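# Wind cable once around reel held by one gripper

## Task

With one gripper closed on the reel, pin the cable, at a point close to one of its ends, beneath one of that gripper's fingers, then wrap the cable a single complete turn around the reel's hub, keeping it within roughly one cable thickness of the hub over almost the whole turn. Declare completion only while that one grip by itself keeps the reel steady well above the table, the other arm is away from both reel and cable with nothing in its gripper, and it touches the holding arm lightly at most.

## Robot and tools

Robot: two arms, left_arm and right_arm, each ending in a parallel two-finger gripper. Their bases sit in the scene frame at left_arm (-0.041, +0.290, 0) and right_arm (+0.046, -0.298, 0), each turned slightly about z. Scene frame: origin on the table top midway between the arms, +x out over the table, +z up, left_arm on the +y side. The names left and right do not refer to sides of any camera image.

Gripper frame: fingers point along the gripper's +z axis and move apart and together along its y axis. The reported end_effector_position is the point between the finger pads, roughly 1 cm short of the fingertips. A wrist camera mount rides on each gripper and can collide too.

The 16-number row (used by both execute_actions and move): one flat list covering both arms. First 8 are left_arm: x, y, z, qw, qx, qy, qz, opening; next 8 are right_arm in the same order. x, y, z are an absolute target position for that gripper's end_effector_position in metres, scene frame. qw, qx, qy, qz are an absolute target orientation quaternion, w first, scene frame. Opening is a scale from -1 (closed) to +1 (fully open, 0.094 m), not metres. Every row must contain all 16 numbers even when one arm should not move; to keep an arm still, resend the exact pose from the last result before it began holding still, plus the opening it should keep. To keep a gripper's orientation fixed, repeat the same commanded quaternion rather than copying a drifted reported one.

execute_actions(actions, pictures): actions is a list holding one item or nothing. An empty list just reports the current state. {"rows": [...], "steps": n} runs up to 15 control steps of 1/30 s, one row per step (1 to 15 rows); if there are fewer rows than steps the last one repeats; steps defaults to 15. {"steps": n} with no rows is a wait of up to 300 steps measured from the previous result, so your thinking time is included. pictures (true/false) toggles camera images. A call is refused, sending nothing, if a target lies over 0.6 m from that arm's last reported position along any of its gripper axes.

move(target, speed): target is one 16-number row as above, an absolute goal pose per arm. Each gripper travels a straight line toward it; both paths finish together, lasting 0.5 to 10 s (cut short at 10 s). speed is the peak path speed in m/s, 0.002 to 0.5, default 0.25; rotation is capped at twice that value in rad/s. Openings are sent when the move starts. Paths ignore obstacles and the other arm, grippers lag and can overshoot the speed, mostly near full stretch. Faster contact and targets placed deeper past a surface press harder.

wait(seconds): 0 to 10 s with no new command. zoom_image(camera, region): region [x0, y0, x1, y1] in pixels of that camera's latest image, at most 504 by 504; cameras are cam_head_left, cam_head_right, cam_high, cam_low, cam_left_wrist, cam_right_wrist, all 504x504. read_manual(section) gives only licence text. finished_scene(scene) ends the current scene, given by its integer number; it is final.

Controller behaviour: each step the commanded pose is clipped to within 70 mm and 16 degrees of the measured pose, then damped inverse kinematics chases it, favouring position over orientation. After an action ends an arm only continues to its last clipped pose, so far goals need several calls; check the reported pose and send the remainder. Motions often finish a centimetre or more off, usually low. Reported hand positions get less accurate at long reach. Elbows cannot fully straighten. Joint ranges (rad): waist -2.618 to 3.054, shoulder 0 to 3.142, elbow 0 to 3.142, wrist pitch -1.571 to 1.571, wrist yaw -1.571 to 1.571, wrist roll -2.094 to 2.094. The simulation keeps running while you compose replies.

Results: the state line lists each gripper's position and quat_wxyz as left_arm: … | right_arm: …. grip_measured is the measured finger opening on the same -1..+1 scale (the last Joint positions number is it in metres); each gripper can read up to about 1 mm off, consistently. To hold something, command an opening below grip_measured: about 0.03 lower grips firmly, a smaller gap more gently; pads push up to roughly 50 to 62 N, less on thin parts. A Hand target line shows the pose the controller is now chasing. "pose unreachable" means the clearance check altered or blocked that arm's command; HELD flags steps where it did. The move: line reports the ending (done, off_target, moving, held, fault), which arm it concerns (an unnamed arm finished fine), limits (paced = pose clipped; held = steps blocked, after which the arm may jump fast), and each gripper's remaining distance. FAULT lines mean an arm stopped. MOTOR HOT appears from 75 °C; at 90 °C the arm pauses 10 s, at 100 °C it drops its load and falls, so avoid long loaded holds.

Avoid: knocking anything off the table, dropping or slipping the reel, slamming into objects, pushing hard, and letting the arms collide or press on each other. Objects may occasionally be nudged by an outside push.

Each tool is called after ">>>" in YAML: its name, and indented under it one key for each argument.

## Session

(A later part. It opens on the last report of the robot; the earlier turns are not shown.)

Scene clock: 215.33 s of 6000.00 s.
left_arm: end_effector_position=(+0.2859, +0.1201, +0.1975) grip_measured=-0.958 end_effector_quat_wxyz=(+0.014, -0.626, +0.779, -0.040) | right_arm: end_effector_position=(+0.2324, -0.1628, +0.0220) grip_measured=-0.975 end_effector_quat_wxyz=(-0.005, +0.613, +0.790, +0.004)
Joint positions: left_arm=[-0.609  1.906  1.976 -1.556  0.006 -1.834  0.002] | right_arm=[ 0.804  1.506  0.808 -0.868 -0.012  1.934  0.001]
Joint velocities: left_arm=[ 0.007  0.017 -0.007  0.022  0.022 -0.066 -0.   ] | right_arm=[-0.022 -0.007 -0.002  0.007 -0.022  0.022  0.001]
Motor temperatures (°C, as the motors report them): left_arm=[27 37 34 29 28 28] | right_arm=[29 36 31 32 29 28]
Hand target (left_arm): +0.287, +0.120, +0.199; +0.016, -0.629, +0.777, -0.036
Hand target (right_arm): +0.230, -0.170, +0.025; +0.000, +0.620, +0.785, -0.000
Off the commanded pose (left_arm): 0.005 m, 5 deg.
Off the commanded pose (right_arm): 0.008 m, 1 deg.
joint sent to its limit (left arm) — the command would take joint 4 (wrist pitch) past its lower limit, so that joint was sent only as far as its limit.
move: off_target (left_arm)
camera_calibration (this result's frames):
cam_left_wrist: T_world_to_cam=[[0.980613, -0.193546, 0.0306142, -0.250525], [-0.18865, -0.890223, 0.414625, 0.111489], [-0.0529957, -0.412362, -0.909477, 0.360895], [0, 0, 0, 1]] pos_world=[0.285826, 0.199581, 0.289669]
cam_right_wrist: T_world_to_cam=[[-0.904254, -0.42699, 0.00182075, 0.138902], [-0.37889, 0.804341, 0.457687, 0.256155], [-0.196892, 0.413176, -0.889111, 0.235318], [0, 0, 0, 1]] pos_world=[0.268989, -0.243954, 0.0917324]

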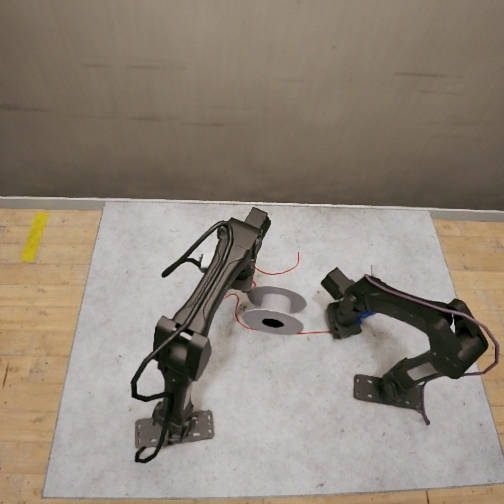

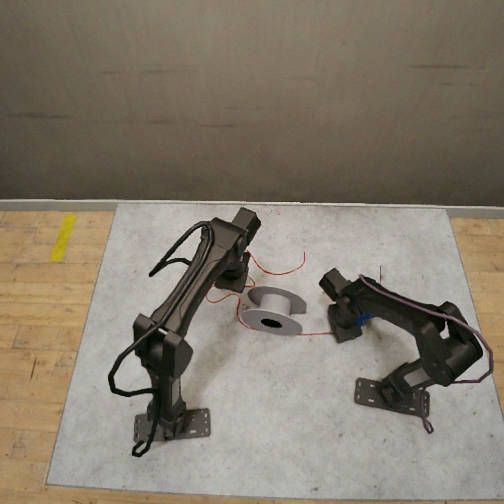

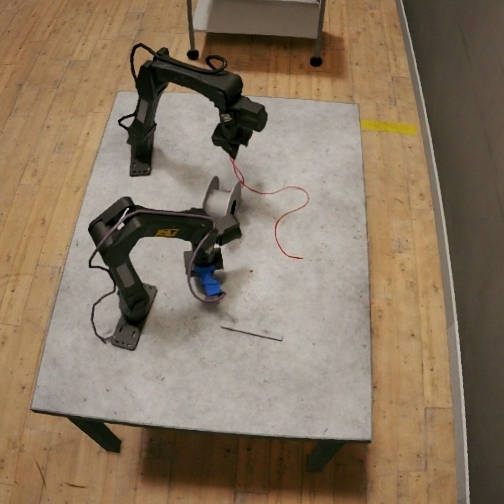

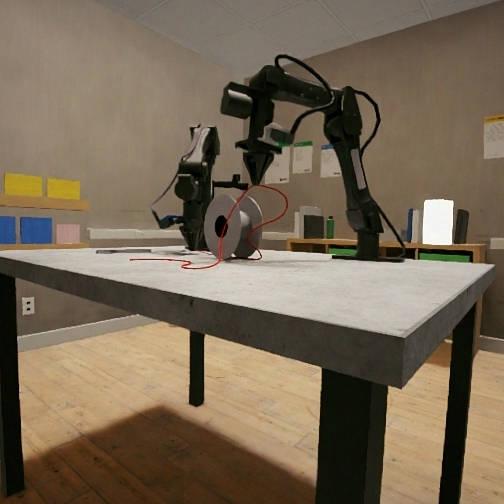

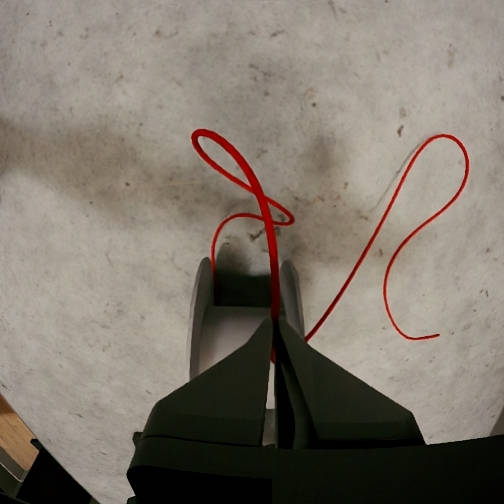

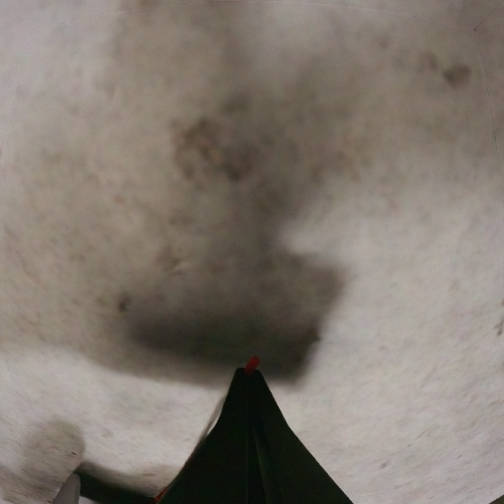

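>>> move:
  target: [0.265,0.0,0.205,0,-0.55,0.835,0,-1,0.205,-0.21,0.025,0,0.55,0.835,0,-1]
  speed: 0.1

Scene clock: 221.83 s of 6000.00 s.
left_arm: end_effector_position=(+0.2610, +0.0024, +0.2005) grip_measured=-0.958 end_effector_quat_wxyz=(+0.015, -0.547, +0.833, -0.076) | right_arm: end_effector_position=(+0.2107, -0.2019, +0.0245) grip_measured=-0.975 end_effector_quat_wxyz=(-0.002, +0.550, +0.835, +0.009)
Joint positions: left_arm=[-0.892  2.063  2.207 -1.56   0.005 -1.924  0.002] | right_arm=[ 0.702  1.327  0.671 -0.9   -0.012  1.678  0.001]
Joint velocities: left_arm=[-0.012 -0.007  0.022 -0.022  0.022  0.051 -0.001] | right_arm=[ 0.002 -0.002 -0.012 -0.095  0.007 -0.007  0.   ]
Motor temperatures (°C, as the motors report them): left_arm=[27 37 34 29 28 28] | right_arm=[29 35 31 32 29 28]
Hand target (left_arm): +0.262, +0.001, +0.204; +0.018, -0.548, +0.833, -0.078
Hand target (right_arm): +0.205, -0.210, +0.024; +0.001, +0.550, +0.835, -0.001
Off the commanded pose (left_arm): 0.007 m, 9 deg.
Off the commanded pose (right_arm): 0.010 m, 1 deg.
joint sent to its limit (left arm) — the command would take joint 4 (wrist pitch) past its lower limit, so that joint was sent only as far as its limit.
move: off_target (left_arm)
camera_calibration (this result's frames):
cam_left_wrist: T_world_to_cam=[[0.922729, -0.3742, 0.0924442, -0.245827], [-0.374838, -0.815246, 0.441441, 0.0438556], [-0.0898222, -0.441982, -0.892516, 0.320063], [0, 0, 0, 1]] pos_world=[0.272019, 0.0852266, 0.289027]
cam_right_wrist: T_world_to_cam=[[-0.827517, -0.561322, -0.011535, 0.0595988], [-0.503914, 0.733512, 0.456104, 0.290313], [-0.24756, 0.383247, -0.889852, 0.253998], [0, 0, 0, 1]] pos_world=[0.258491, -0.276837, 0.0942949]

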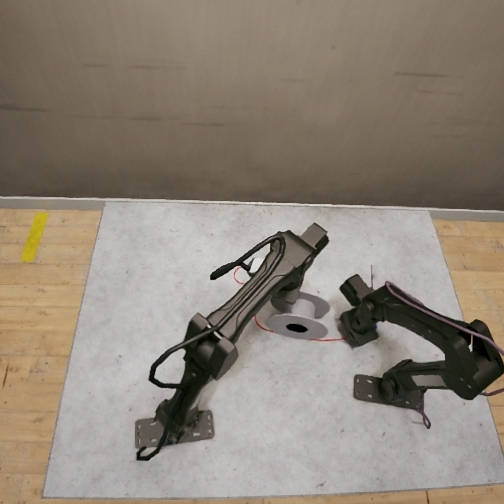

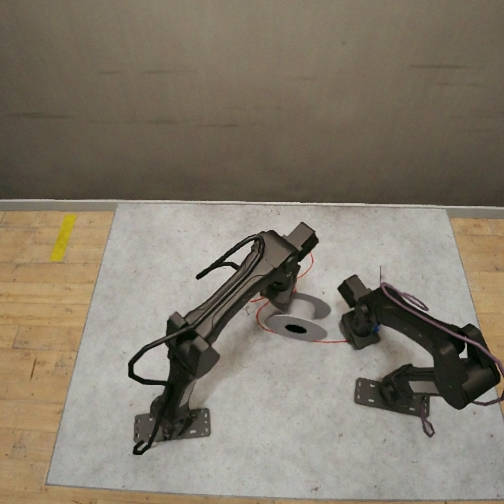

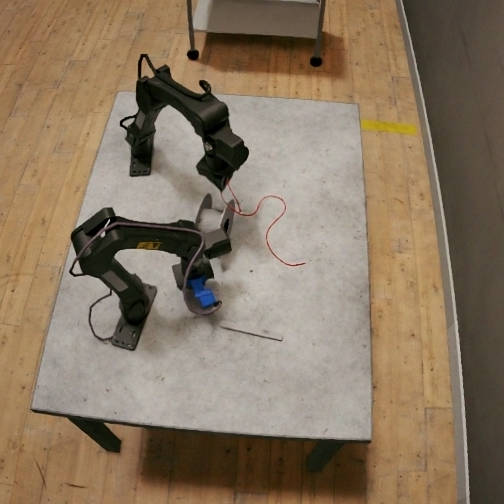

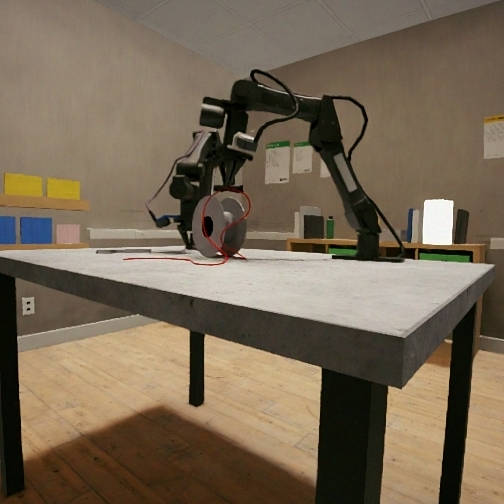

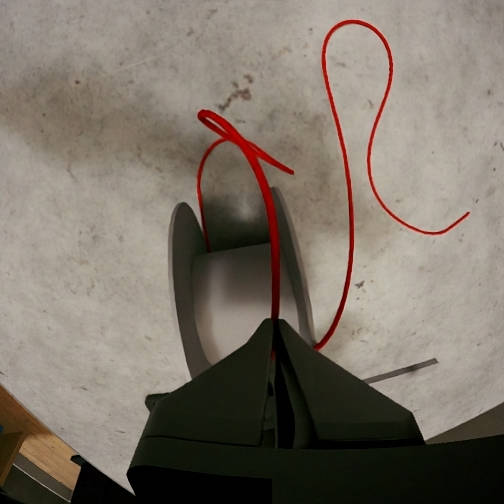

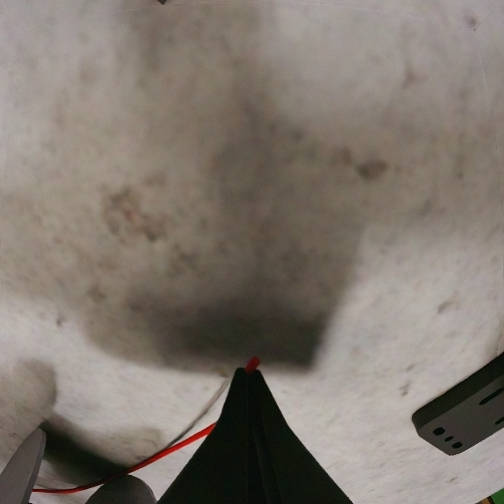

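>>> move:
  target: [0.30,0.17,0.17,0,-0.63,0.777,0,-1,0.205,-0.21,0.025,0,0.55,0.835,0,-1]
  speed: 0.2

>>> move:
  target: [0.33,0.20,0.05,0,-0.3,0.954,0,-1,0.215,-0.19,0.12,0,0.55,0.835,0,-1]
  speed: 0.15

>>> move:
  target: [0.33,0.20,0.05,0,-0.3,0.954,0,0,0.225,-0.15,0.2,0,0.55,0.835,0,-1]
  speed: 0.1

>>> move:
  target: [0.28,0.16,0.19,0,-0.6,0.8,0,0,0.225,-0.15,0.2,0,0.55,0.835,0,-1]

Scene clock: 234.70 s of 6000.00 s.
left_arm: end_effector_position=(+0.3087, +0.1674, +0.1672) grip_measured=-0.958 end_effector_quat_wxyz=(-0.002, -0.635, +0.773, -0.003) | right_arm: end_effector_position=(+0.2103, -0.2021, +0.0245) grip_measured=-0.975 end_effector_quat_wxyz=(-0.002, +0.548, +0.836, +0.008)
Joint positions: left_arm=[-0.467  1.973  1.949 -1.544  0.007 -1.712  0.002] | right_arm=[ 0.702  1.327  0.671 -0.902 -0.012  1.674  0.001]
Joint velocities: left_arm=[ 0.007  0.007 -0.002  0.007  0.051 -0.007 -0.001] | right_arm=[ 0.012  0.012  0.002 -0.066 -0.022  0.066  0.   ]
Motor temperatures (°C, as the motors report them): left_arm=[27 37 34 29 28 28] | right_arm=[29 34 31 32 29 28]
Hand target (left_arm): +0.304, +0.169, +0.170; +0.000, -0.630, +0.776, -0.002
Hand target (right_arm): +0.205, -0.210, +0.025; -0.000, +0.550, +0.835, -0.000
Off the commanded pose (left_arm): 0.009 m, 1 deg.
Off the commanded pose (right_arm): 0.009 m, 1 deg.
After step 180, 5.53 s passed at rest.
move: done
camera_calibration (this result's frames):
cam_left_wrist: T_world_to_cam=[[0.983663, -0.173374, -0.0484701, -0.253852], [-0.140724, -0.908452, 0.393589, 0.162266], [-0.112271, -0.380338, -0.918008, 0.368413], [0, 0, 0, 1]] pos_world=[0.313902, 0.24352, 0.262036]
cam_right_wrist: T_world_to_cam=[[-0.825603, -0.564169, -0.00967136, 0.0581024], [-0.505698, 0.732216, 0.456213, 0.290388], [-0.250299, 0.381541, -0.889818, 0.25421], [0, 0, 0, 1]] pos_world=[0.258447, -0.276839, 0.0942835]

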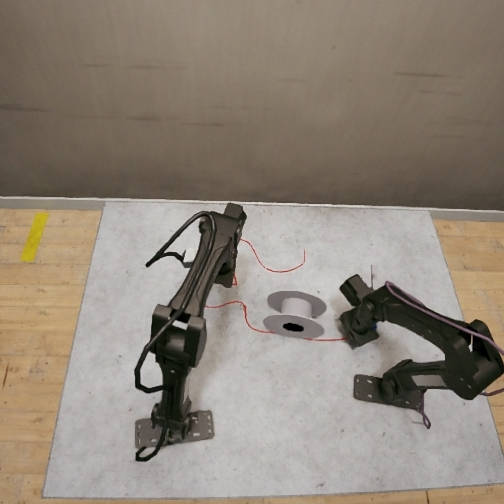

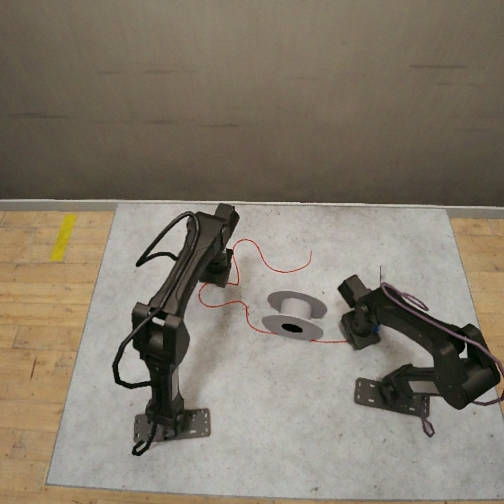

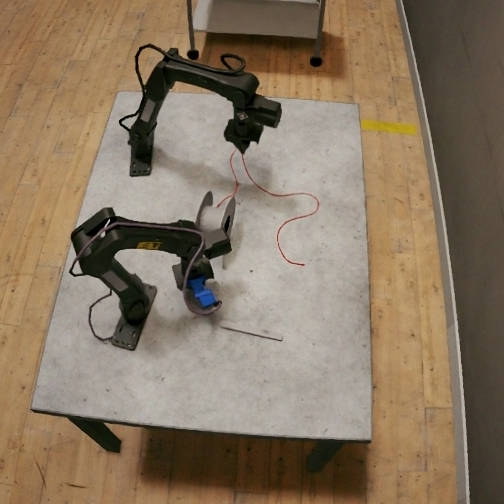

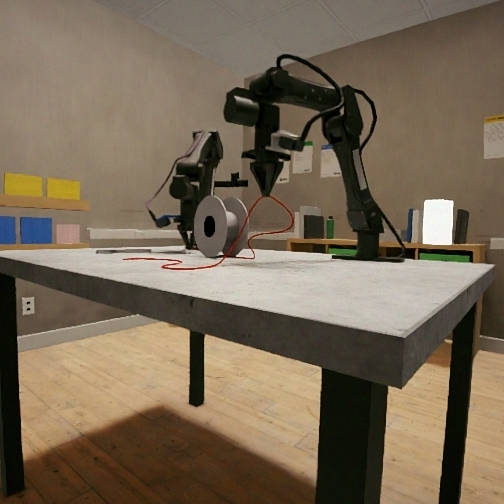

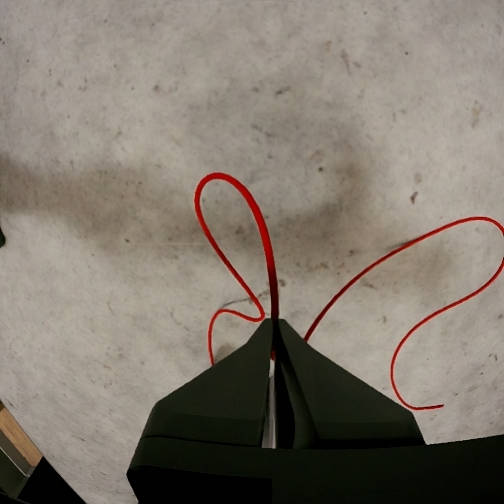

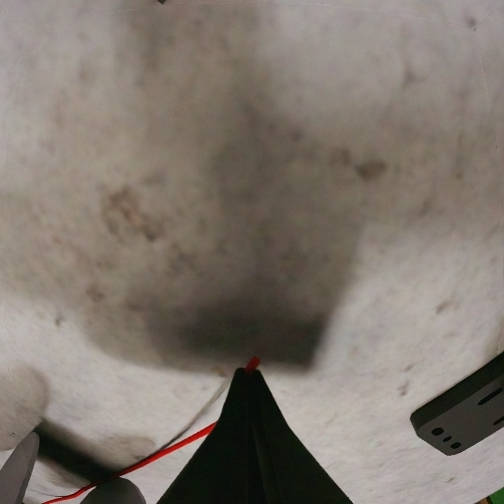

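Scene clock: 237.77 s of 6000.00 s.
left_arm: end_effector_position=(+0.3318, +0.1942, +0.0568) grip_measured=-0.958 end_effector_quat_wxyz=(+0.003, -0.299, +0.954, -0.006) | right_arm: end_effector_position=(+0.2136, -0.1911, +0.1119) grip_measured=-0.975 end_effector_quat_wxyz=(-0.009, +0.551, +0.834, -0.004)
Joint positions: left_arm=[-0.381  2.02   1.576 -1.114  0.007 -0.858  0.002] | right_arm=[ 0.743  1.304  1.013 -1.294 -0.012  1.721  0.001]
Joint velocities: left_arm=[ 0.012  0.017 -0.017 -0.022 -0.066 -0.051 -0.   ] | right_arm=[ 0.007 -0.027  0.012 -0.066  0.037 -0.037 -0.   ]
Motor temperatures (°C, as the motors report them): left_arm=[27 37 33 29 28 28] | right_arm=[29 33 31 32 29 28]
Hand target (left_arm): +0.331, +0.200, +0.050; +0.000, -0.300, +0.954, -0.000
Hand target (right_arm): +0.214, -0.191, +0.120; -0.001, +0.550, +0.835, +0.001
Off the commanded pose (left_arm): 0.009 m, 1 deg.
Off the commanded pose (right_arm): 0.008 m, 1 deg.
move: done
camera_calibration (this result's frames):
cam_left_wrist: T_world_to_cam=[[0.588144, -0.807958, -0.0359157, -0.0235218], [-0.737962, -0.554302, 0.384917, 0.363202], [-0.330905, -0.199882, -0.922252, 0.317593], [0, 0, 0, 1]] pos_world=[0.386957, 0.2458, 0.152254]
cam_right_wrist: T_world_to_cam=[[-0.829354, -0.558424, 0.018298, 0.0666807], [-0.489624, 0.742169, 0.457661, 0.242381], [-0.269149, 0.370604, -0.888938, 0.330434], [0, 0, 0, 1]] pos_world=[0.262913, -0.265111, 0.181587]

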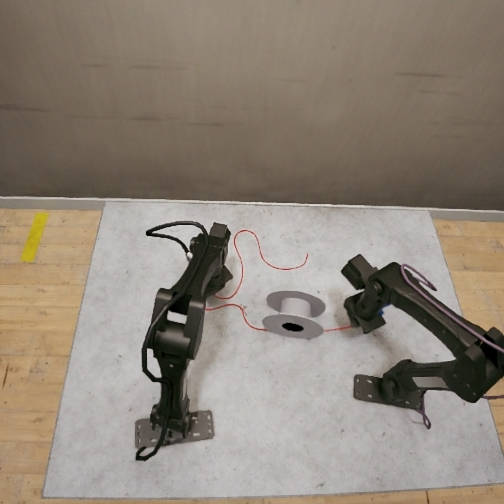

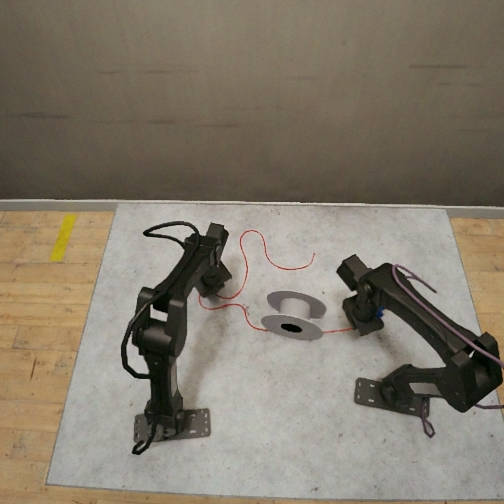

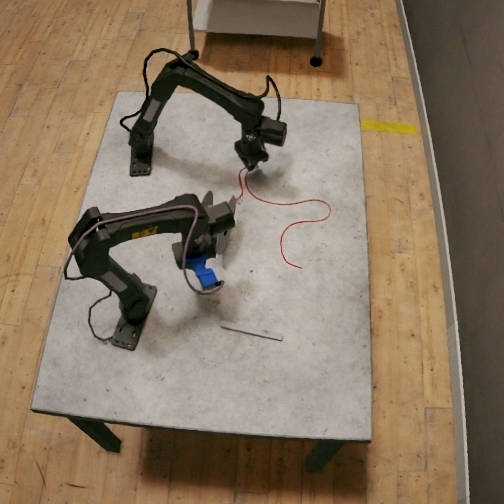

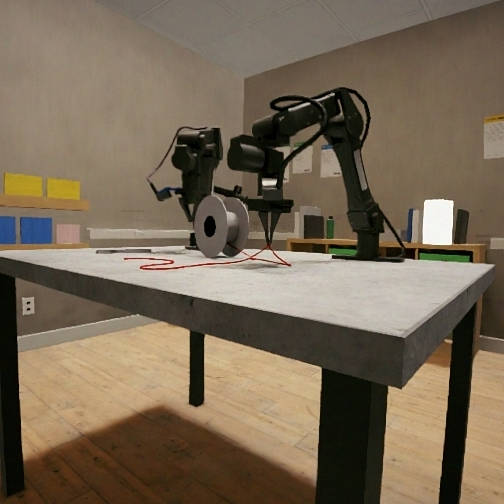

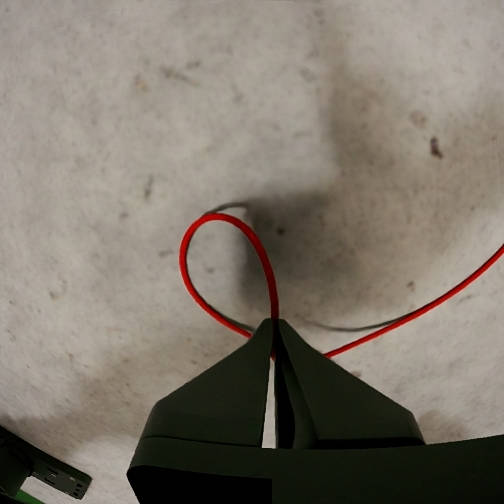

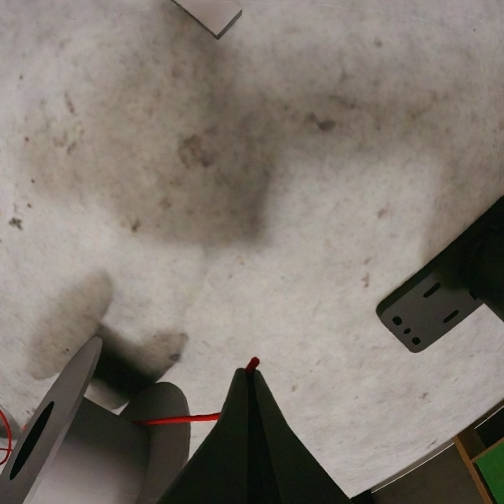

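Scene clock: 239.20 s of 6000.00 s.
left_arm: end_effector_position=(+0.3321, +0.1942, +0.0568) grip_measured=-0.003 end_effector_quat_wxyz=(+0.004, -0.298, +0.955, -0.007) | right_arm: end_effector_position=(+0.2257, -0.1499, +0.1960) grip_measured=-0.975 end_effector_quat_wxyz=(+0.003, +0.551, +0.834, +0.028)
Joint positions: left_arm=[-0.381  2.02   1.576 -1.113  0.007 -0.856  0.047] | right_arm=[ 0.866  1.402  1.423 -1.537 -0.012  1.844  0.001]
Joint velocities: left_arm=[ 0.002  0.007  0.007 -0.022  0.022  0.007  0.   ] | right_arm=[-0.002 -0.022  0.002 -0.037 -0.022  0.022 -0.   ]
Motor temperatures (°C, as the motors report them): left_arm=[27 37 33 29 28 28] | right_arm=[29 33 31 32 29 28]
Hand target (left_arm): +0.330, +0.200, +0.050; -0.000, -0.300, +0.954, +0.000
Hand target (right_arm): +0.224, -0.150, +0.200; +0.006, +0.550, +0.835, +0.024
Off the commanded pose (left_arm): 0.009 m, 1 deg.
Off the commanded pose (right_arm): 0.004 m, 3 deg.
joint sent to its limit (right arm) — the command would take joint 4 (wrist pitch) past its lower limit, so that joint was sent only as far as its limit.
move: off_target (right_arm)
camera_calibration (this result's frames):
cam_left_wrist: T_world_to_cam=[[0.586334, -0.809311, -0.0350407, -0.0229266], [-0.739664, -0.552511, 0.384225, 0.363621], [-0.330318, -0.199365, -0.922574, 0.317397], [0, 0, 0, 1]] pos_world=[0.387242, 0.245628, 0.152307]
cam_right_wrist: T_world_to_cam=[[-0.828093, -0.558372, -0.0498253, 0.111313], [-0.515093, 0.722799, 0.460697, 0.181505], [-0.221227, 0.407164, -0.886158, 0.38733], [0, 0, 0, 1]] pos_world=[0.271358, -0.226744, 0.265163]

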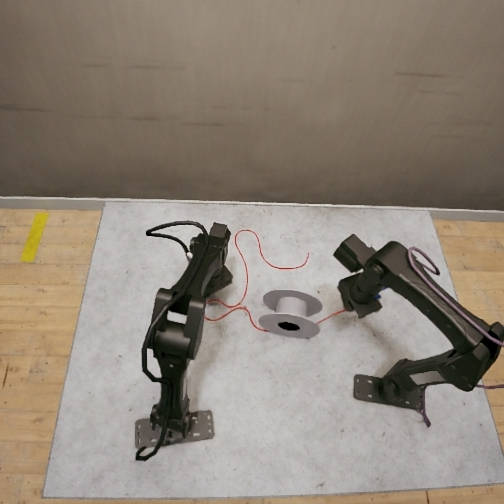

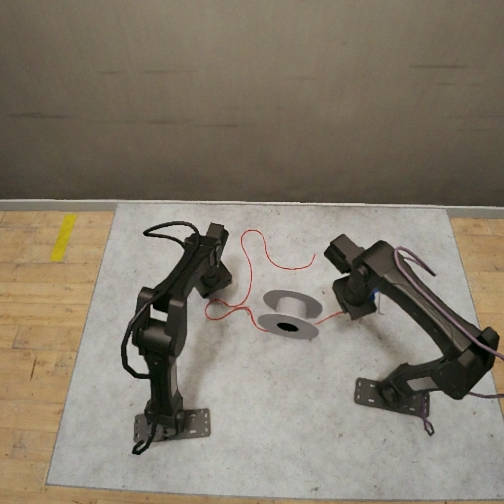

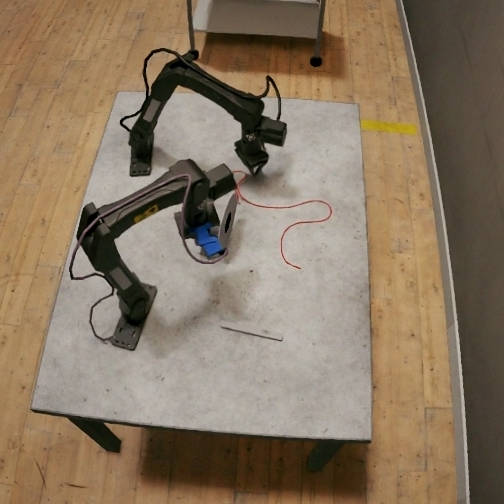

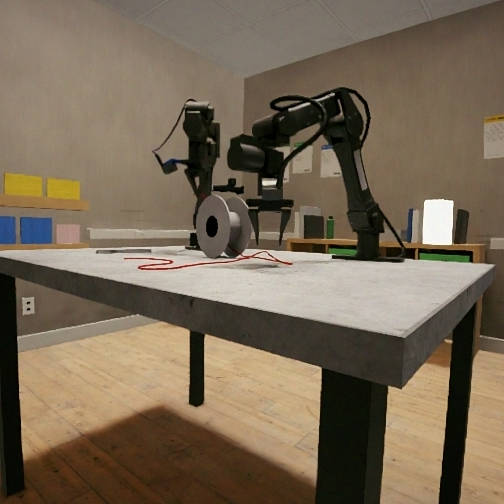

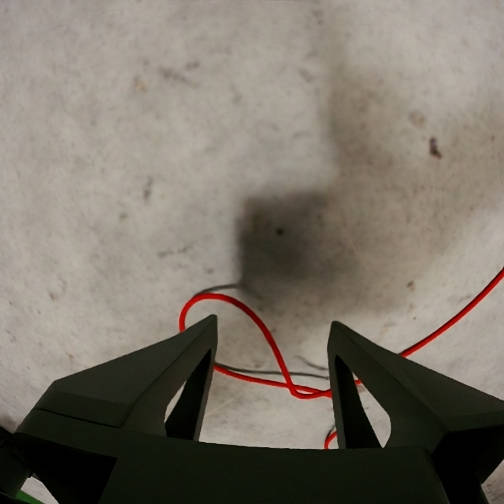

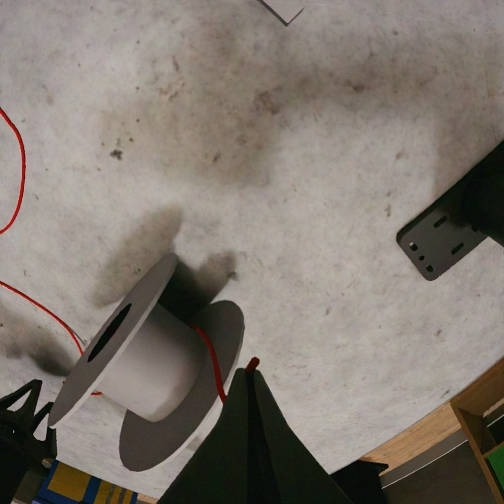

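Scene clock: 241.17 s of 6000.00 s.
left_arm: end_effector_position=(+0.2801, +0.1623, +0.1762) grip_measured=-0.003 end_effector_quat_wxyz=(-0.005, -0.600, +0.800, +0.001) | right_arm: end_effector_position=(+0.2255, -0.1500, +0.1960) grip_measured=-0.975 end_effector_quat_wxyz=(+0.003, +0.551, +0.834, +0.027)
Joint positions: left_arm=[-0.508  1.883  1.861 -1.557  0.007 -1.665  0.047] | right_arm=[ 0.866  1.402  1.423 -1.539 -0.012  1.845  0.001]
Joint velocities: left_arm=[ 0.002 -0.007 -0.002  0.007 -0.081 -0.037  0.   ] | right_arm=[-0.002  0.007  0.007  0.037 -0.037 -0.051 -0.001]
Motor temperatures (°C, as the motors report them): left_arm=[27 37 33 29 28 28] | right_arm=[29 33 31 31 29 28]
Hand target (left_arm): +0.279, +0.161, +0.190; +0.006, -0.600, +0.800, -0.009
Hand target (right_arm): +0.225, -0.150, +0.199; +0.006, +0.550, +0.835, +0.022
Off the commanded pose (left_arm): 0.014 m, 1 deg.
Off the commanded pose (right_arm): 0.004 m, 3 deg.
joint sent to its limit (left arm) — the command would take joint 4 (wrist pitch) past its lower limit, so that joint was sent only as far as its limit.
joint sent to its limit (right arm) — the command would take joint 4 (wrist pitch) past its lower limit, so that joint was sent only as far as its limit.
move: off_target (left_arm, right_arm)
camera_calibration (this result's frames):
cam_left_wrist: T_world_to_cam=[[0.964314, -0.25834, -0.0579628, -0.205328], [-0.215962, -0.894139, 0.392271, 0.169079], [-0.153166, -0.365755, -0.918022, 0.380635], [0, 0, 0, 1]] pos_world=[0.292816, 0.237355, 0.271205]
cam_right_wrist: T_world_to_cam=[[-0.828564, -0.557775, -0.0486738, 0.111], [-0.514116, 0.723509, 0.460673, 0.181418], [-0.221736, 0.406721, -0.886234, 0.387403], [0, 0, 0, 1]] pos_world=[0.271142, -0.226909, 0.265159]

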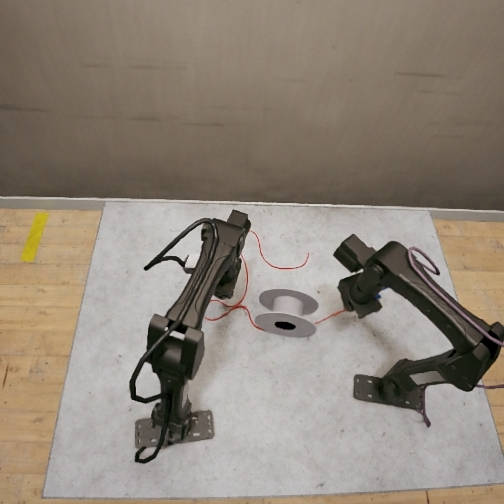

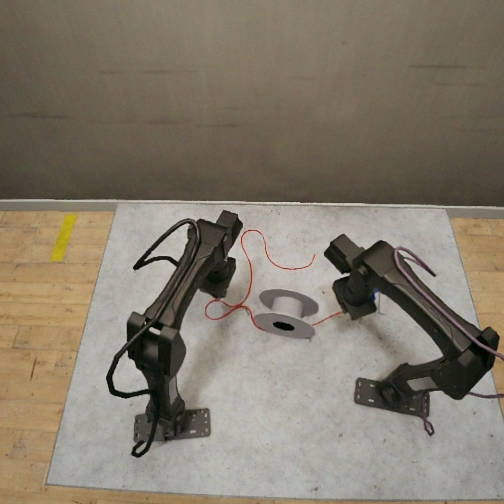

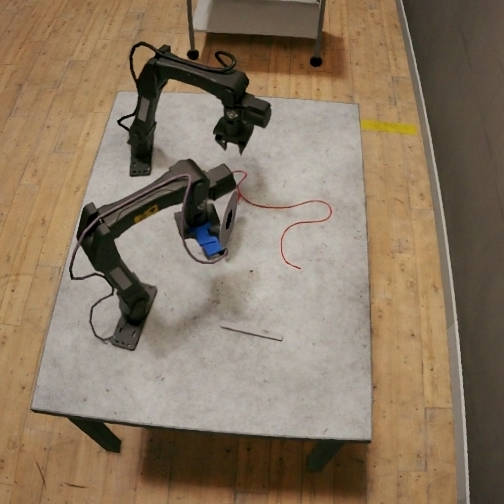

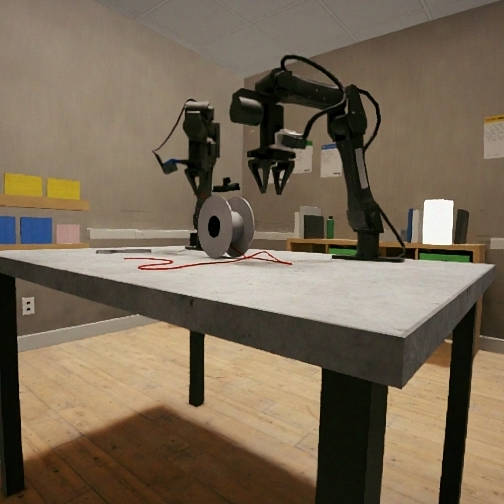

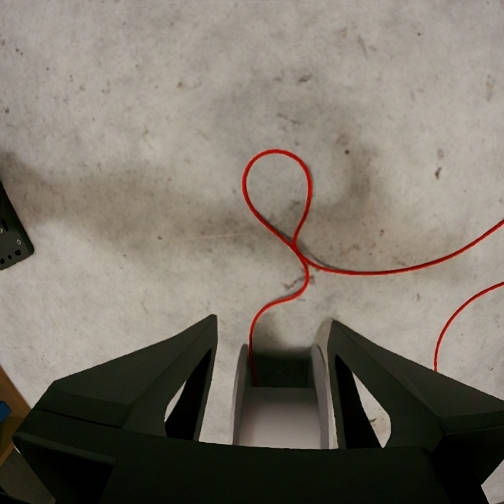

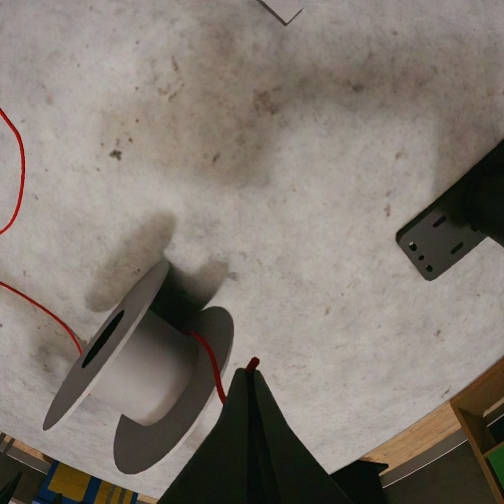

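>>> move:
  target: [0.25,0.2,0.2,-0.298,-0.581,0.718,-0.241,0,0.225,-0.03,0.21,-0.16,0.6,0.76,0.18,-1]
  speed: 0.1

Scene clock: 253.97 s of 6000.00 s.
left_arm: end_effector_position=(+0.2593, +0.2013, +0.1960) grip_measured=-0.003 end_effector_quat_wxyz=(-0.255, -0.598, +0.713, -0.263) | right_arm: end_effector_position=(+0.2265, -0.0374, +0.2096) grip_measured=-0.975 end_effector_quat_wxyz=(-0.169, +0.574, +0.781, +0.178)
Joint positions: left_arm=[-0.028  1.762  1.593 -1.561  0.737 -1.231  0.047] | right_arm=[ 0.932  1.465  1.434 -1.236 -0.398  2.074  0.001]
Joint velocities: left_arm=[-0.007 -0.002  0.002  0.007  0.022  0.066 -0.   ] | right_arm=[-0.012 -0.012  0.002  0.022  0.007 -0.022  0.   ]
Motor temperatures (°C, as the motors report them): left_arm=[27 38 33 29 28 28] | right_arm=[29 33 31 31 29 28]
Hand target (left_arm): +0.252, +0.201, +0.201; -0.259, -0.598, +0.709, -0.269
Hand target (right_arm): +0.225, -0.031, +0.212; -0.176, +0.570, +0.783, +0.179
Off the commanded pose (left_arm): 0.010 m, 6 deg.
Off the commanded pose (right_arm): 0.008 m, 4 deg.
joint sent to its limit (left arm) — the command would take joint 4 (wrist pitch) past its lower limit, so that joint was sent only as far as its limit.
joint sent to its limit (right arm) — the command would take joint 6 (wrist roll) past its upper limit, so that joint was sent only as far as its limit.
After step 180, 2.50 s passed at rest.
move: off_target (left_arm, right_arm)
camera_calibration (this result's frames):
cam_left_wrist: T_world_to_cam=[[0.98606, -0.165228, 0.0196476, -0.213657], [-0.0858935, -0.404323, 0.910574, -0.0422441], [-0.142508, -0.899568, -0.412879, 0.415589], [0, 0, 0, 1]] pos_world=[0.266275, 0.321469, 0.214252]
cam_right_wrist: T_world_to_cam=[[-0.886642, -0.431082, -0.167435, 0.218106], [-0.382083, 0.478873, 0.790375, -0.0140472], [-0.260536, 0.764754, -0.589298, 0.313819], [0, 0, 0, 1]] pos_world=[0.269776, -0.139246, 0.232554]

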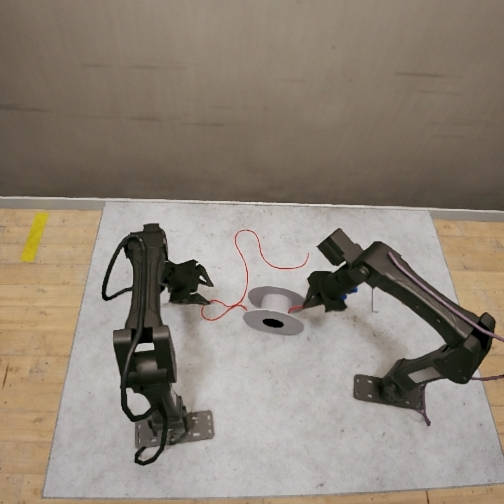

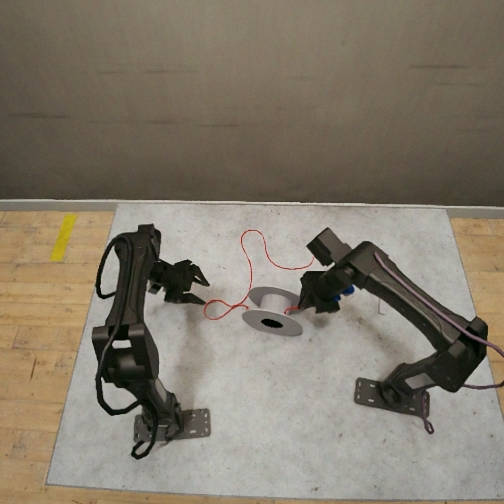

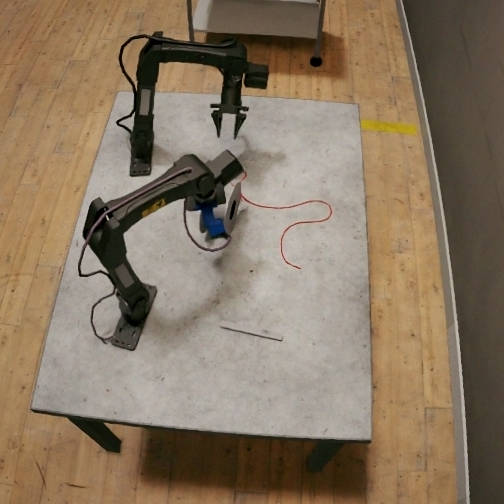

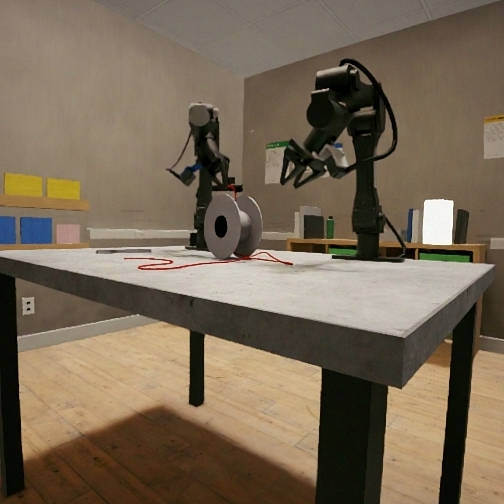

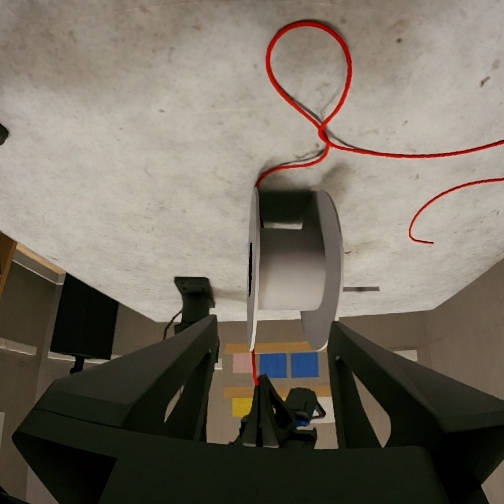

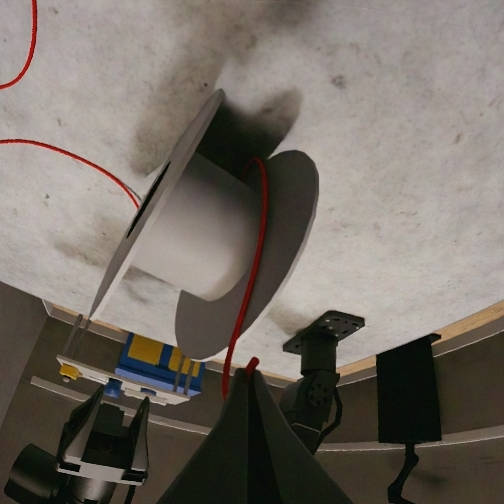

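>>> move:
  target: [0.24,0.12,0.2,-0.298,-0.581,0.718,-0.241,-0.2,0.225,0.0,0.215,-0.176,0.57,0.783,0.179,-1]
  speed: 0.1

Scene clock: 258.70 s of 6000.00 s.
left_arm: end_effector_position=(+0.2429, +0.1224, +0.1945) grip_measured=-0.197 end_effector_quat_wxyz=(-0.301, -0.584, +0.718, -0.230) | right_arm: end_effector_position=(+0.2270, -0.0058, +0.2126) grip_measured=-0.975 end_effector_quat_wxyz=(-0.181, +0.548, +0.797, +0.176)
Joint positions: left_arm=[-0.279  1.762  1.576 -1.469  0.773 -1.48   0.038] | right_arm=[ 0.993  1.565  1.534 -1.231 -0.414  2.074  0.001]
Joint velocities: left_arm=[ 0.002 -0.007  0.002  0.022  0.051  0.022 -0.001] | right_arm=[-0.012  0.007 -0.012 -0.022 -0.007 -0.022 -0.001]
Motor temperatures (°C, as the motors report them): left_arm=[27 38 33 29 28 28] | right_arm=[29 32 31 31 29 28]
Hand target (left_arm): +0.238, +0.120, +0.200; -0.299, -0.581, +0.718, -0.239
Hand target (right_arm): +0.225, -0.000, +0.215; -0.188, +0.545, +0.798, +0.175
Off the commanded pose (left_arm): 0.007 m, 1 deg.
Off the commanded pose (right_arm): 0.007 m, 3 deg.
joint sent to its limit (right arm) — the command would take joint 6 (wrist roll) past its upper limit, so that joint was sent only as far as its limit.
move: off_target (right_arm)
camera_calibration (this result's frames):
cam_left_wrist: T_world_to_cam=[[0.970375, -0.230981, -0.0708546, -0.181023], [-0.0255527, -0.389739, 0.920571, -0.0926048], [-0.24025, -0.891488, -0.384095, 0.358823], [0, 0, 0, 1]] pos_world=[0.259501, 0.241982, 0.210245]
cam_right_wrist: T_world_to_cam=[[-0.85806, -0.485565, -0.167211, 0.225811], [-0.406092, 0.442234, 0.799699, -0.0280347], [-0.314359, 0.754093, -0.576647, 0.300989], [0, 0, 0, 1]] pos_world=[0.276993, -0.10493, 0.233742]

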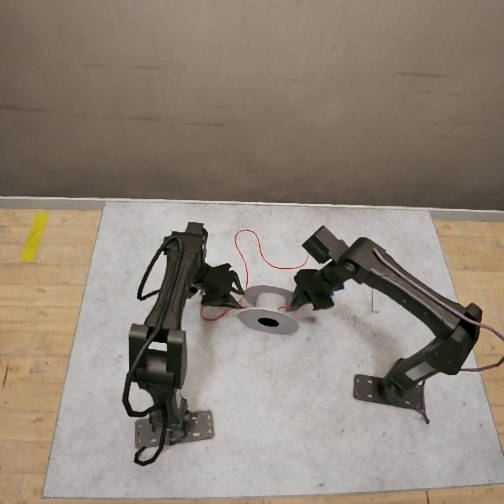

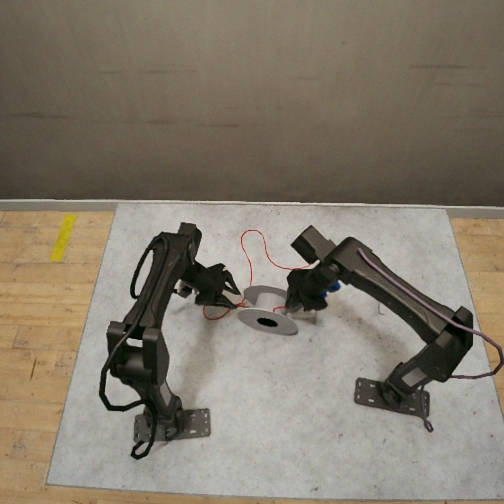

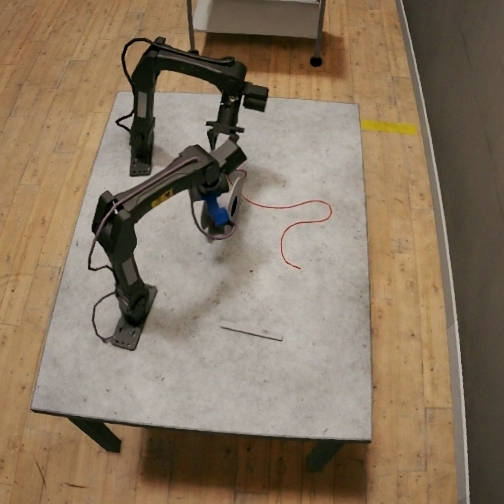

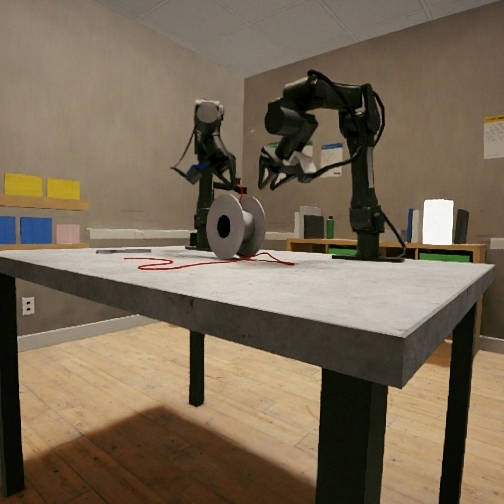

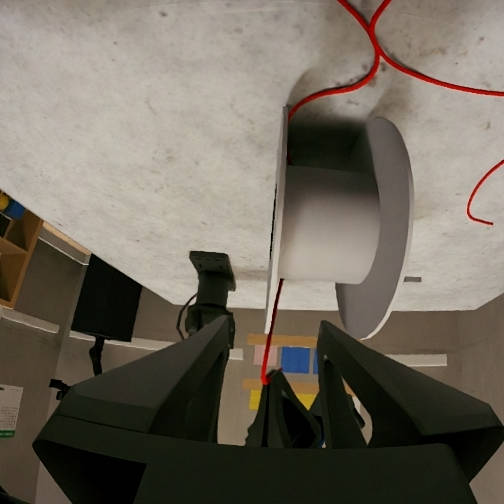

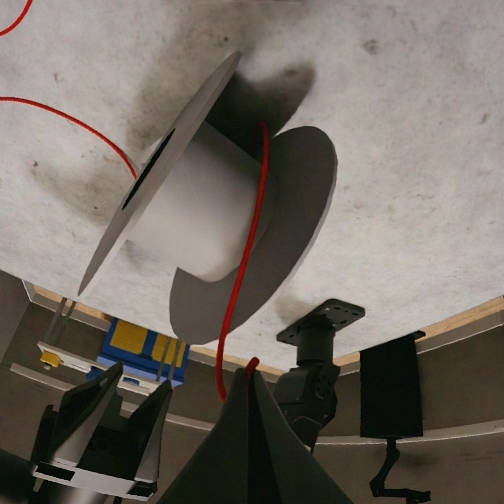

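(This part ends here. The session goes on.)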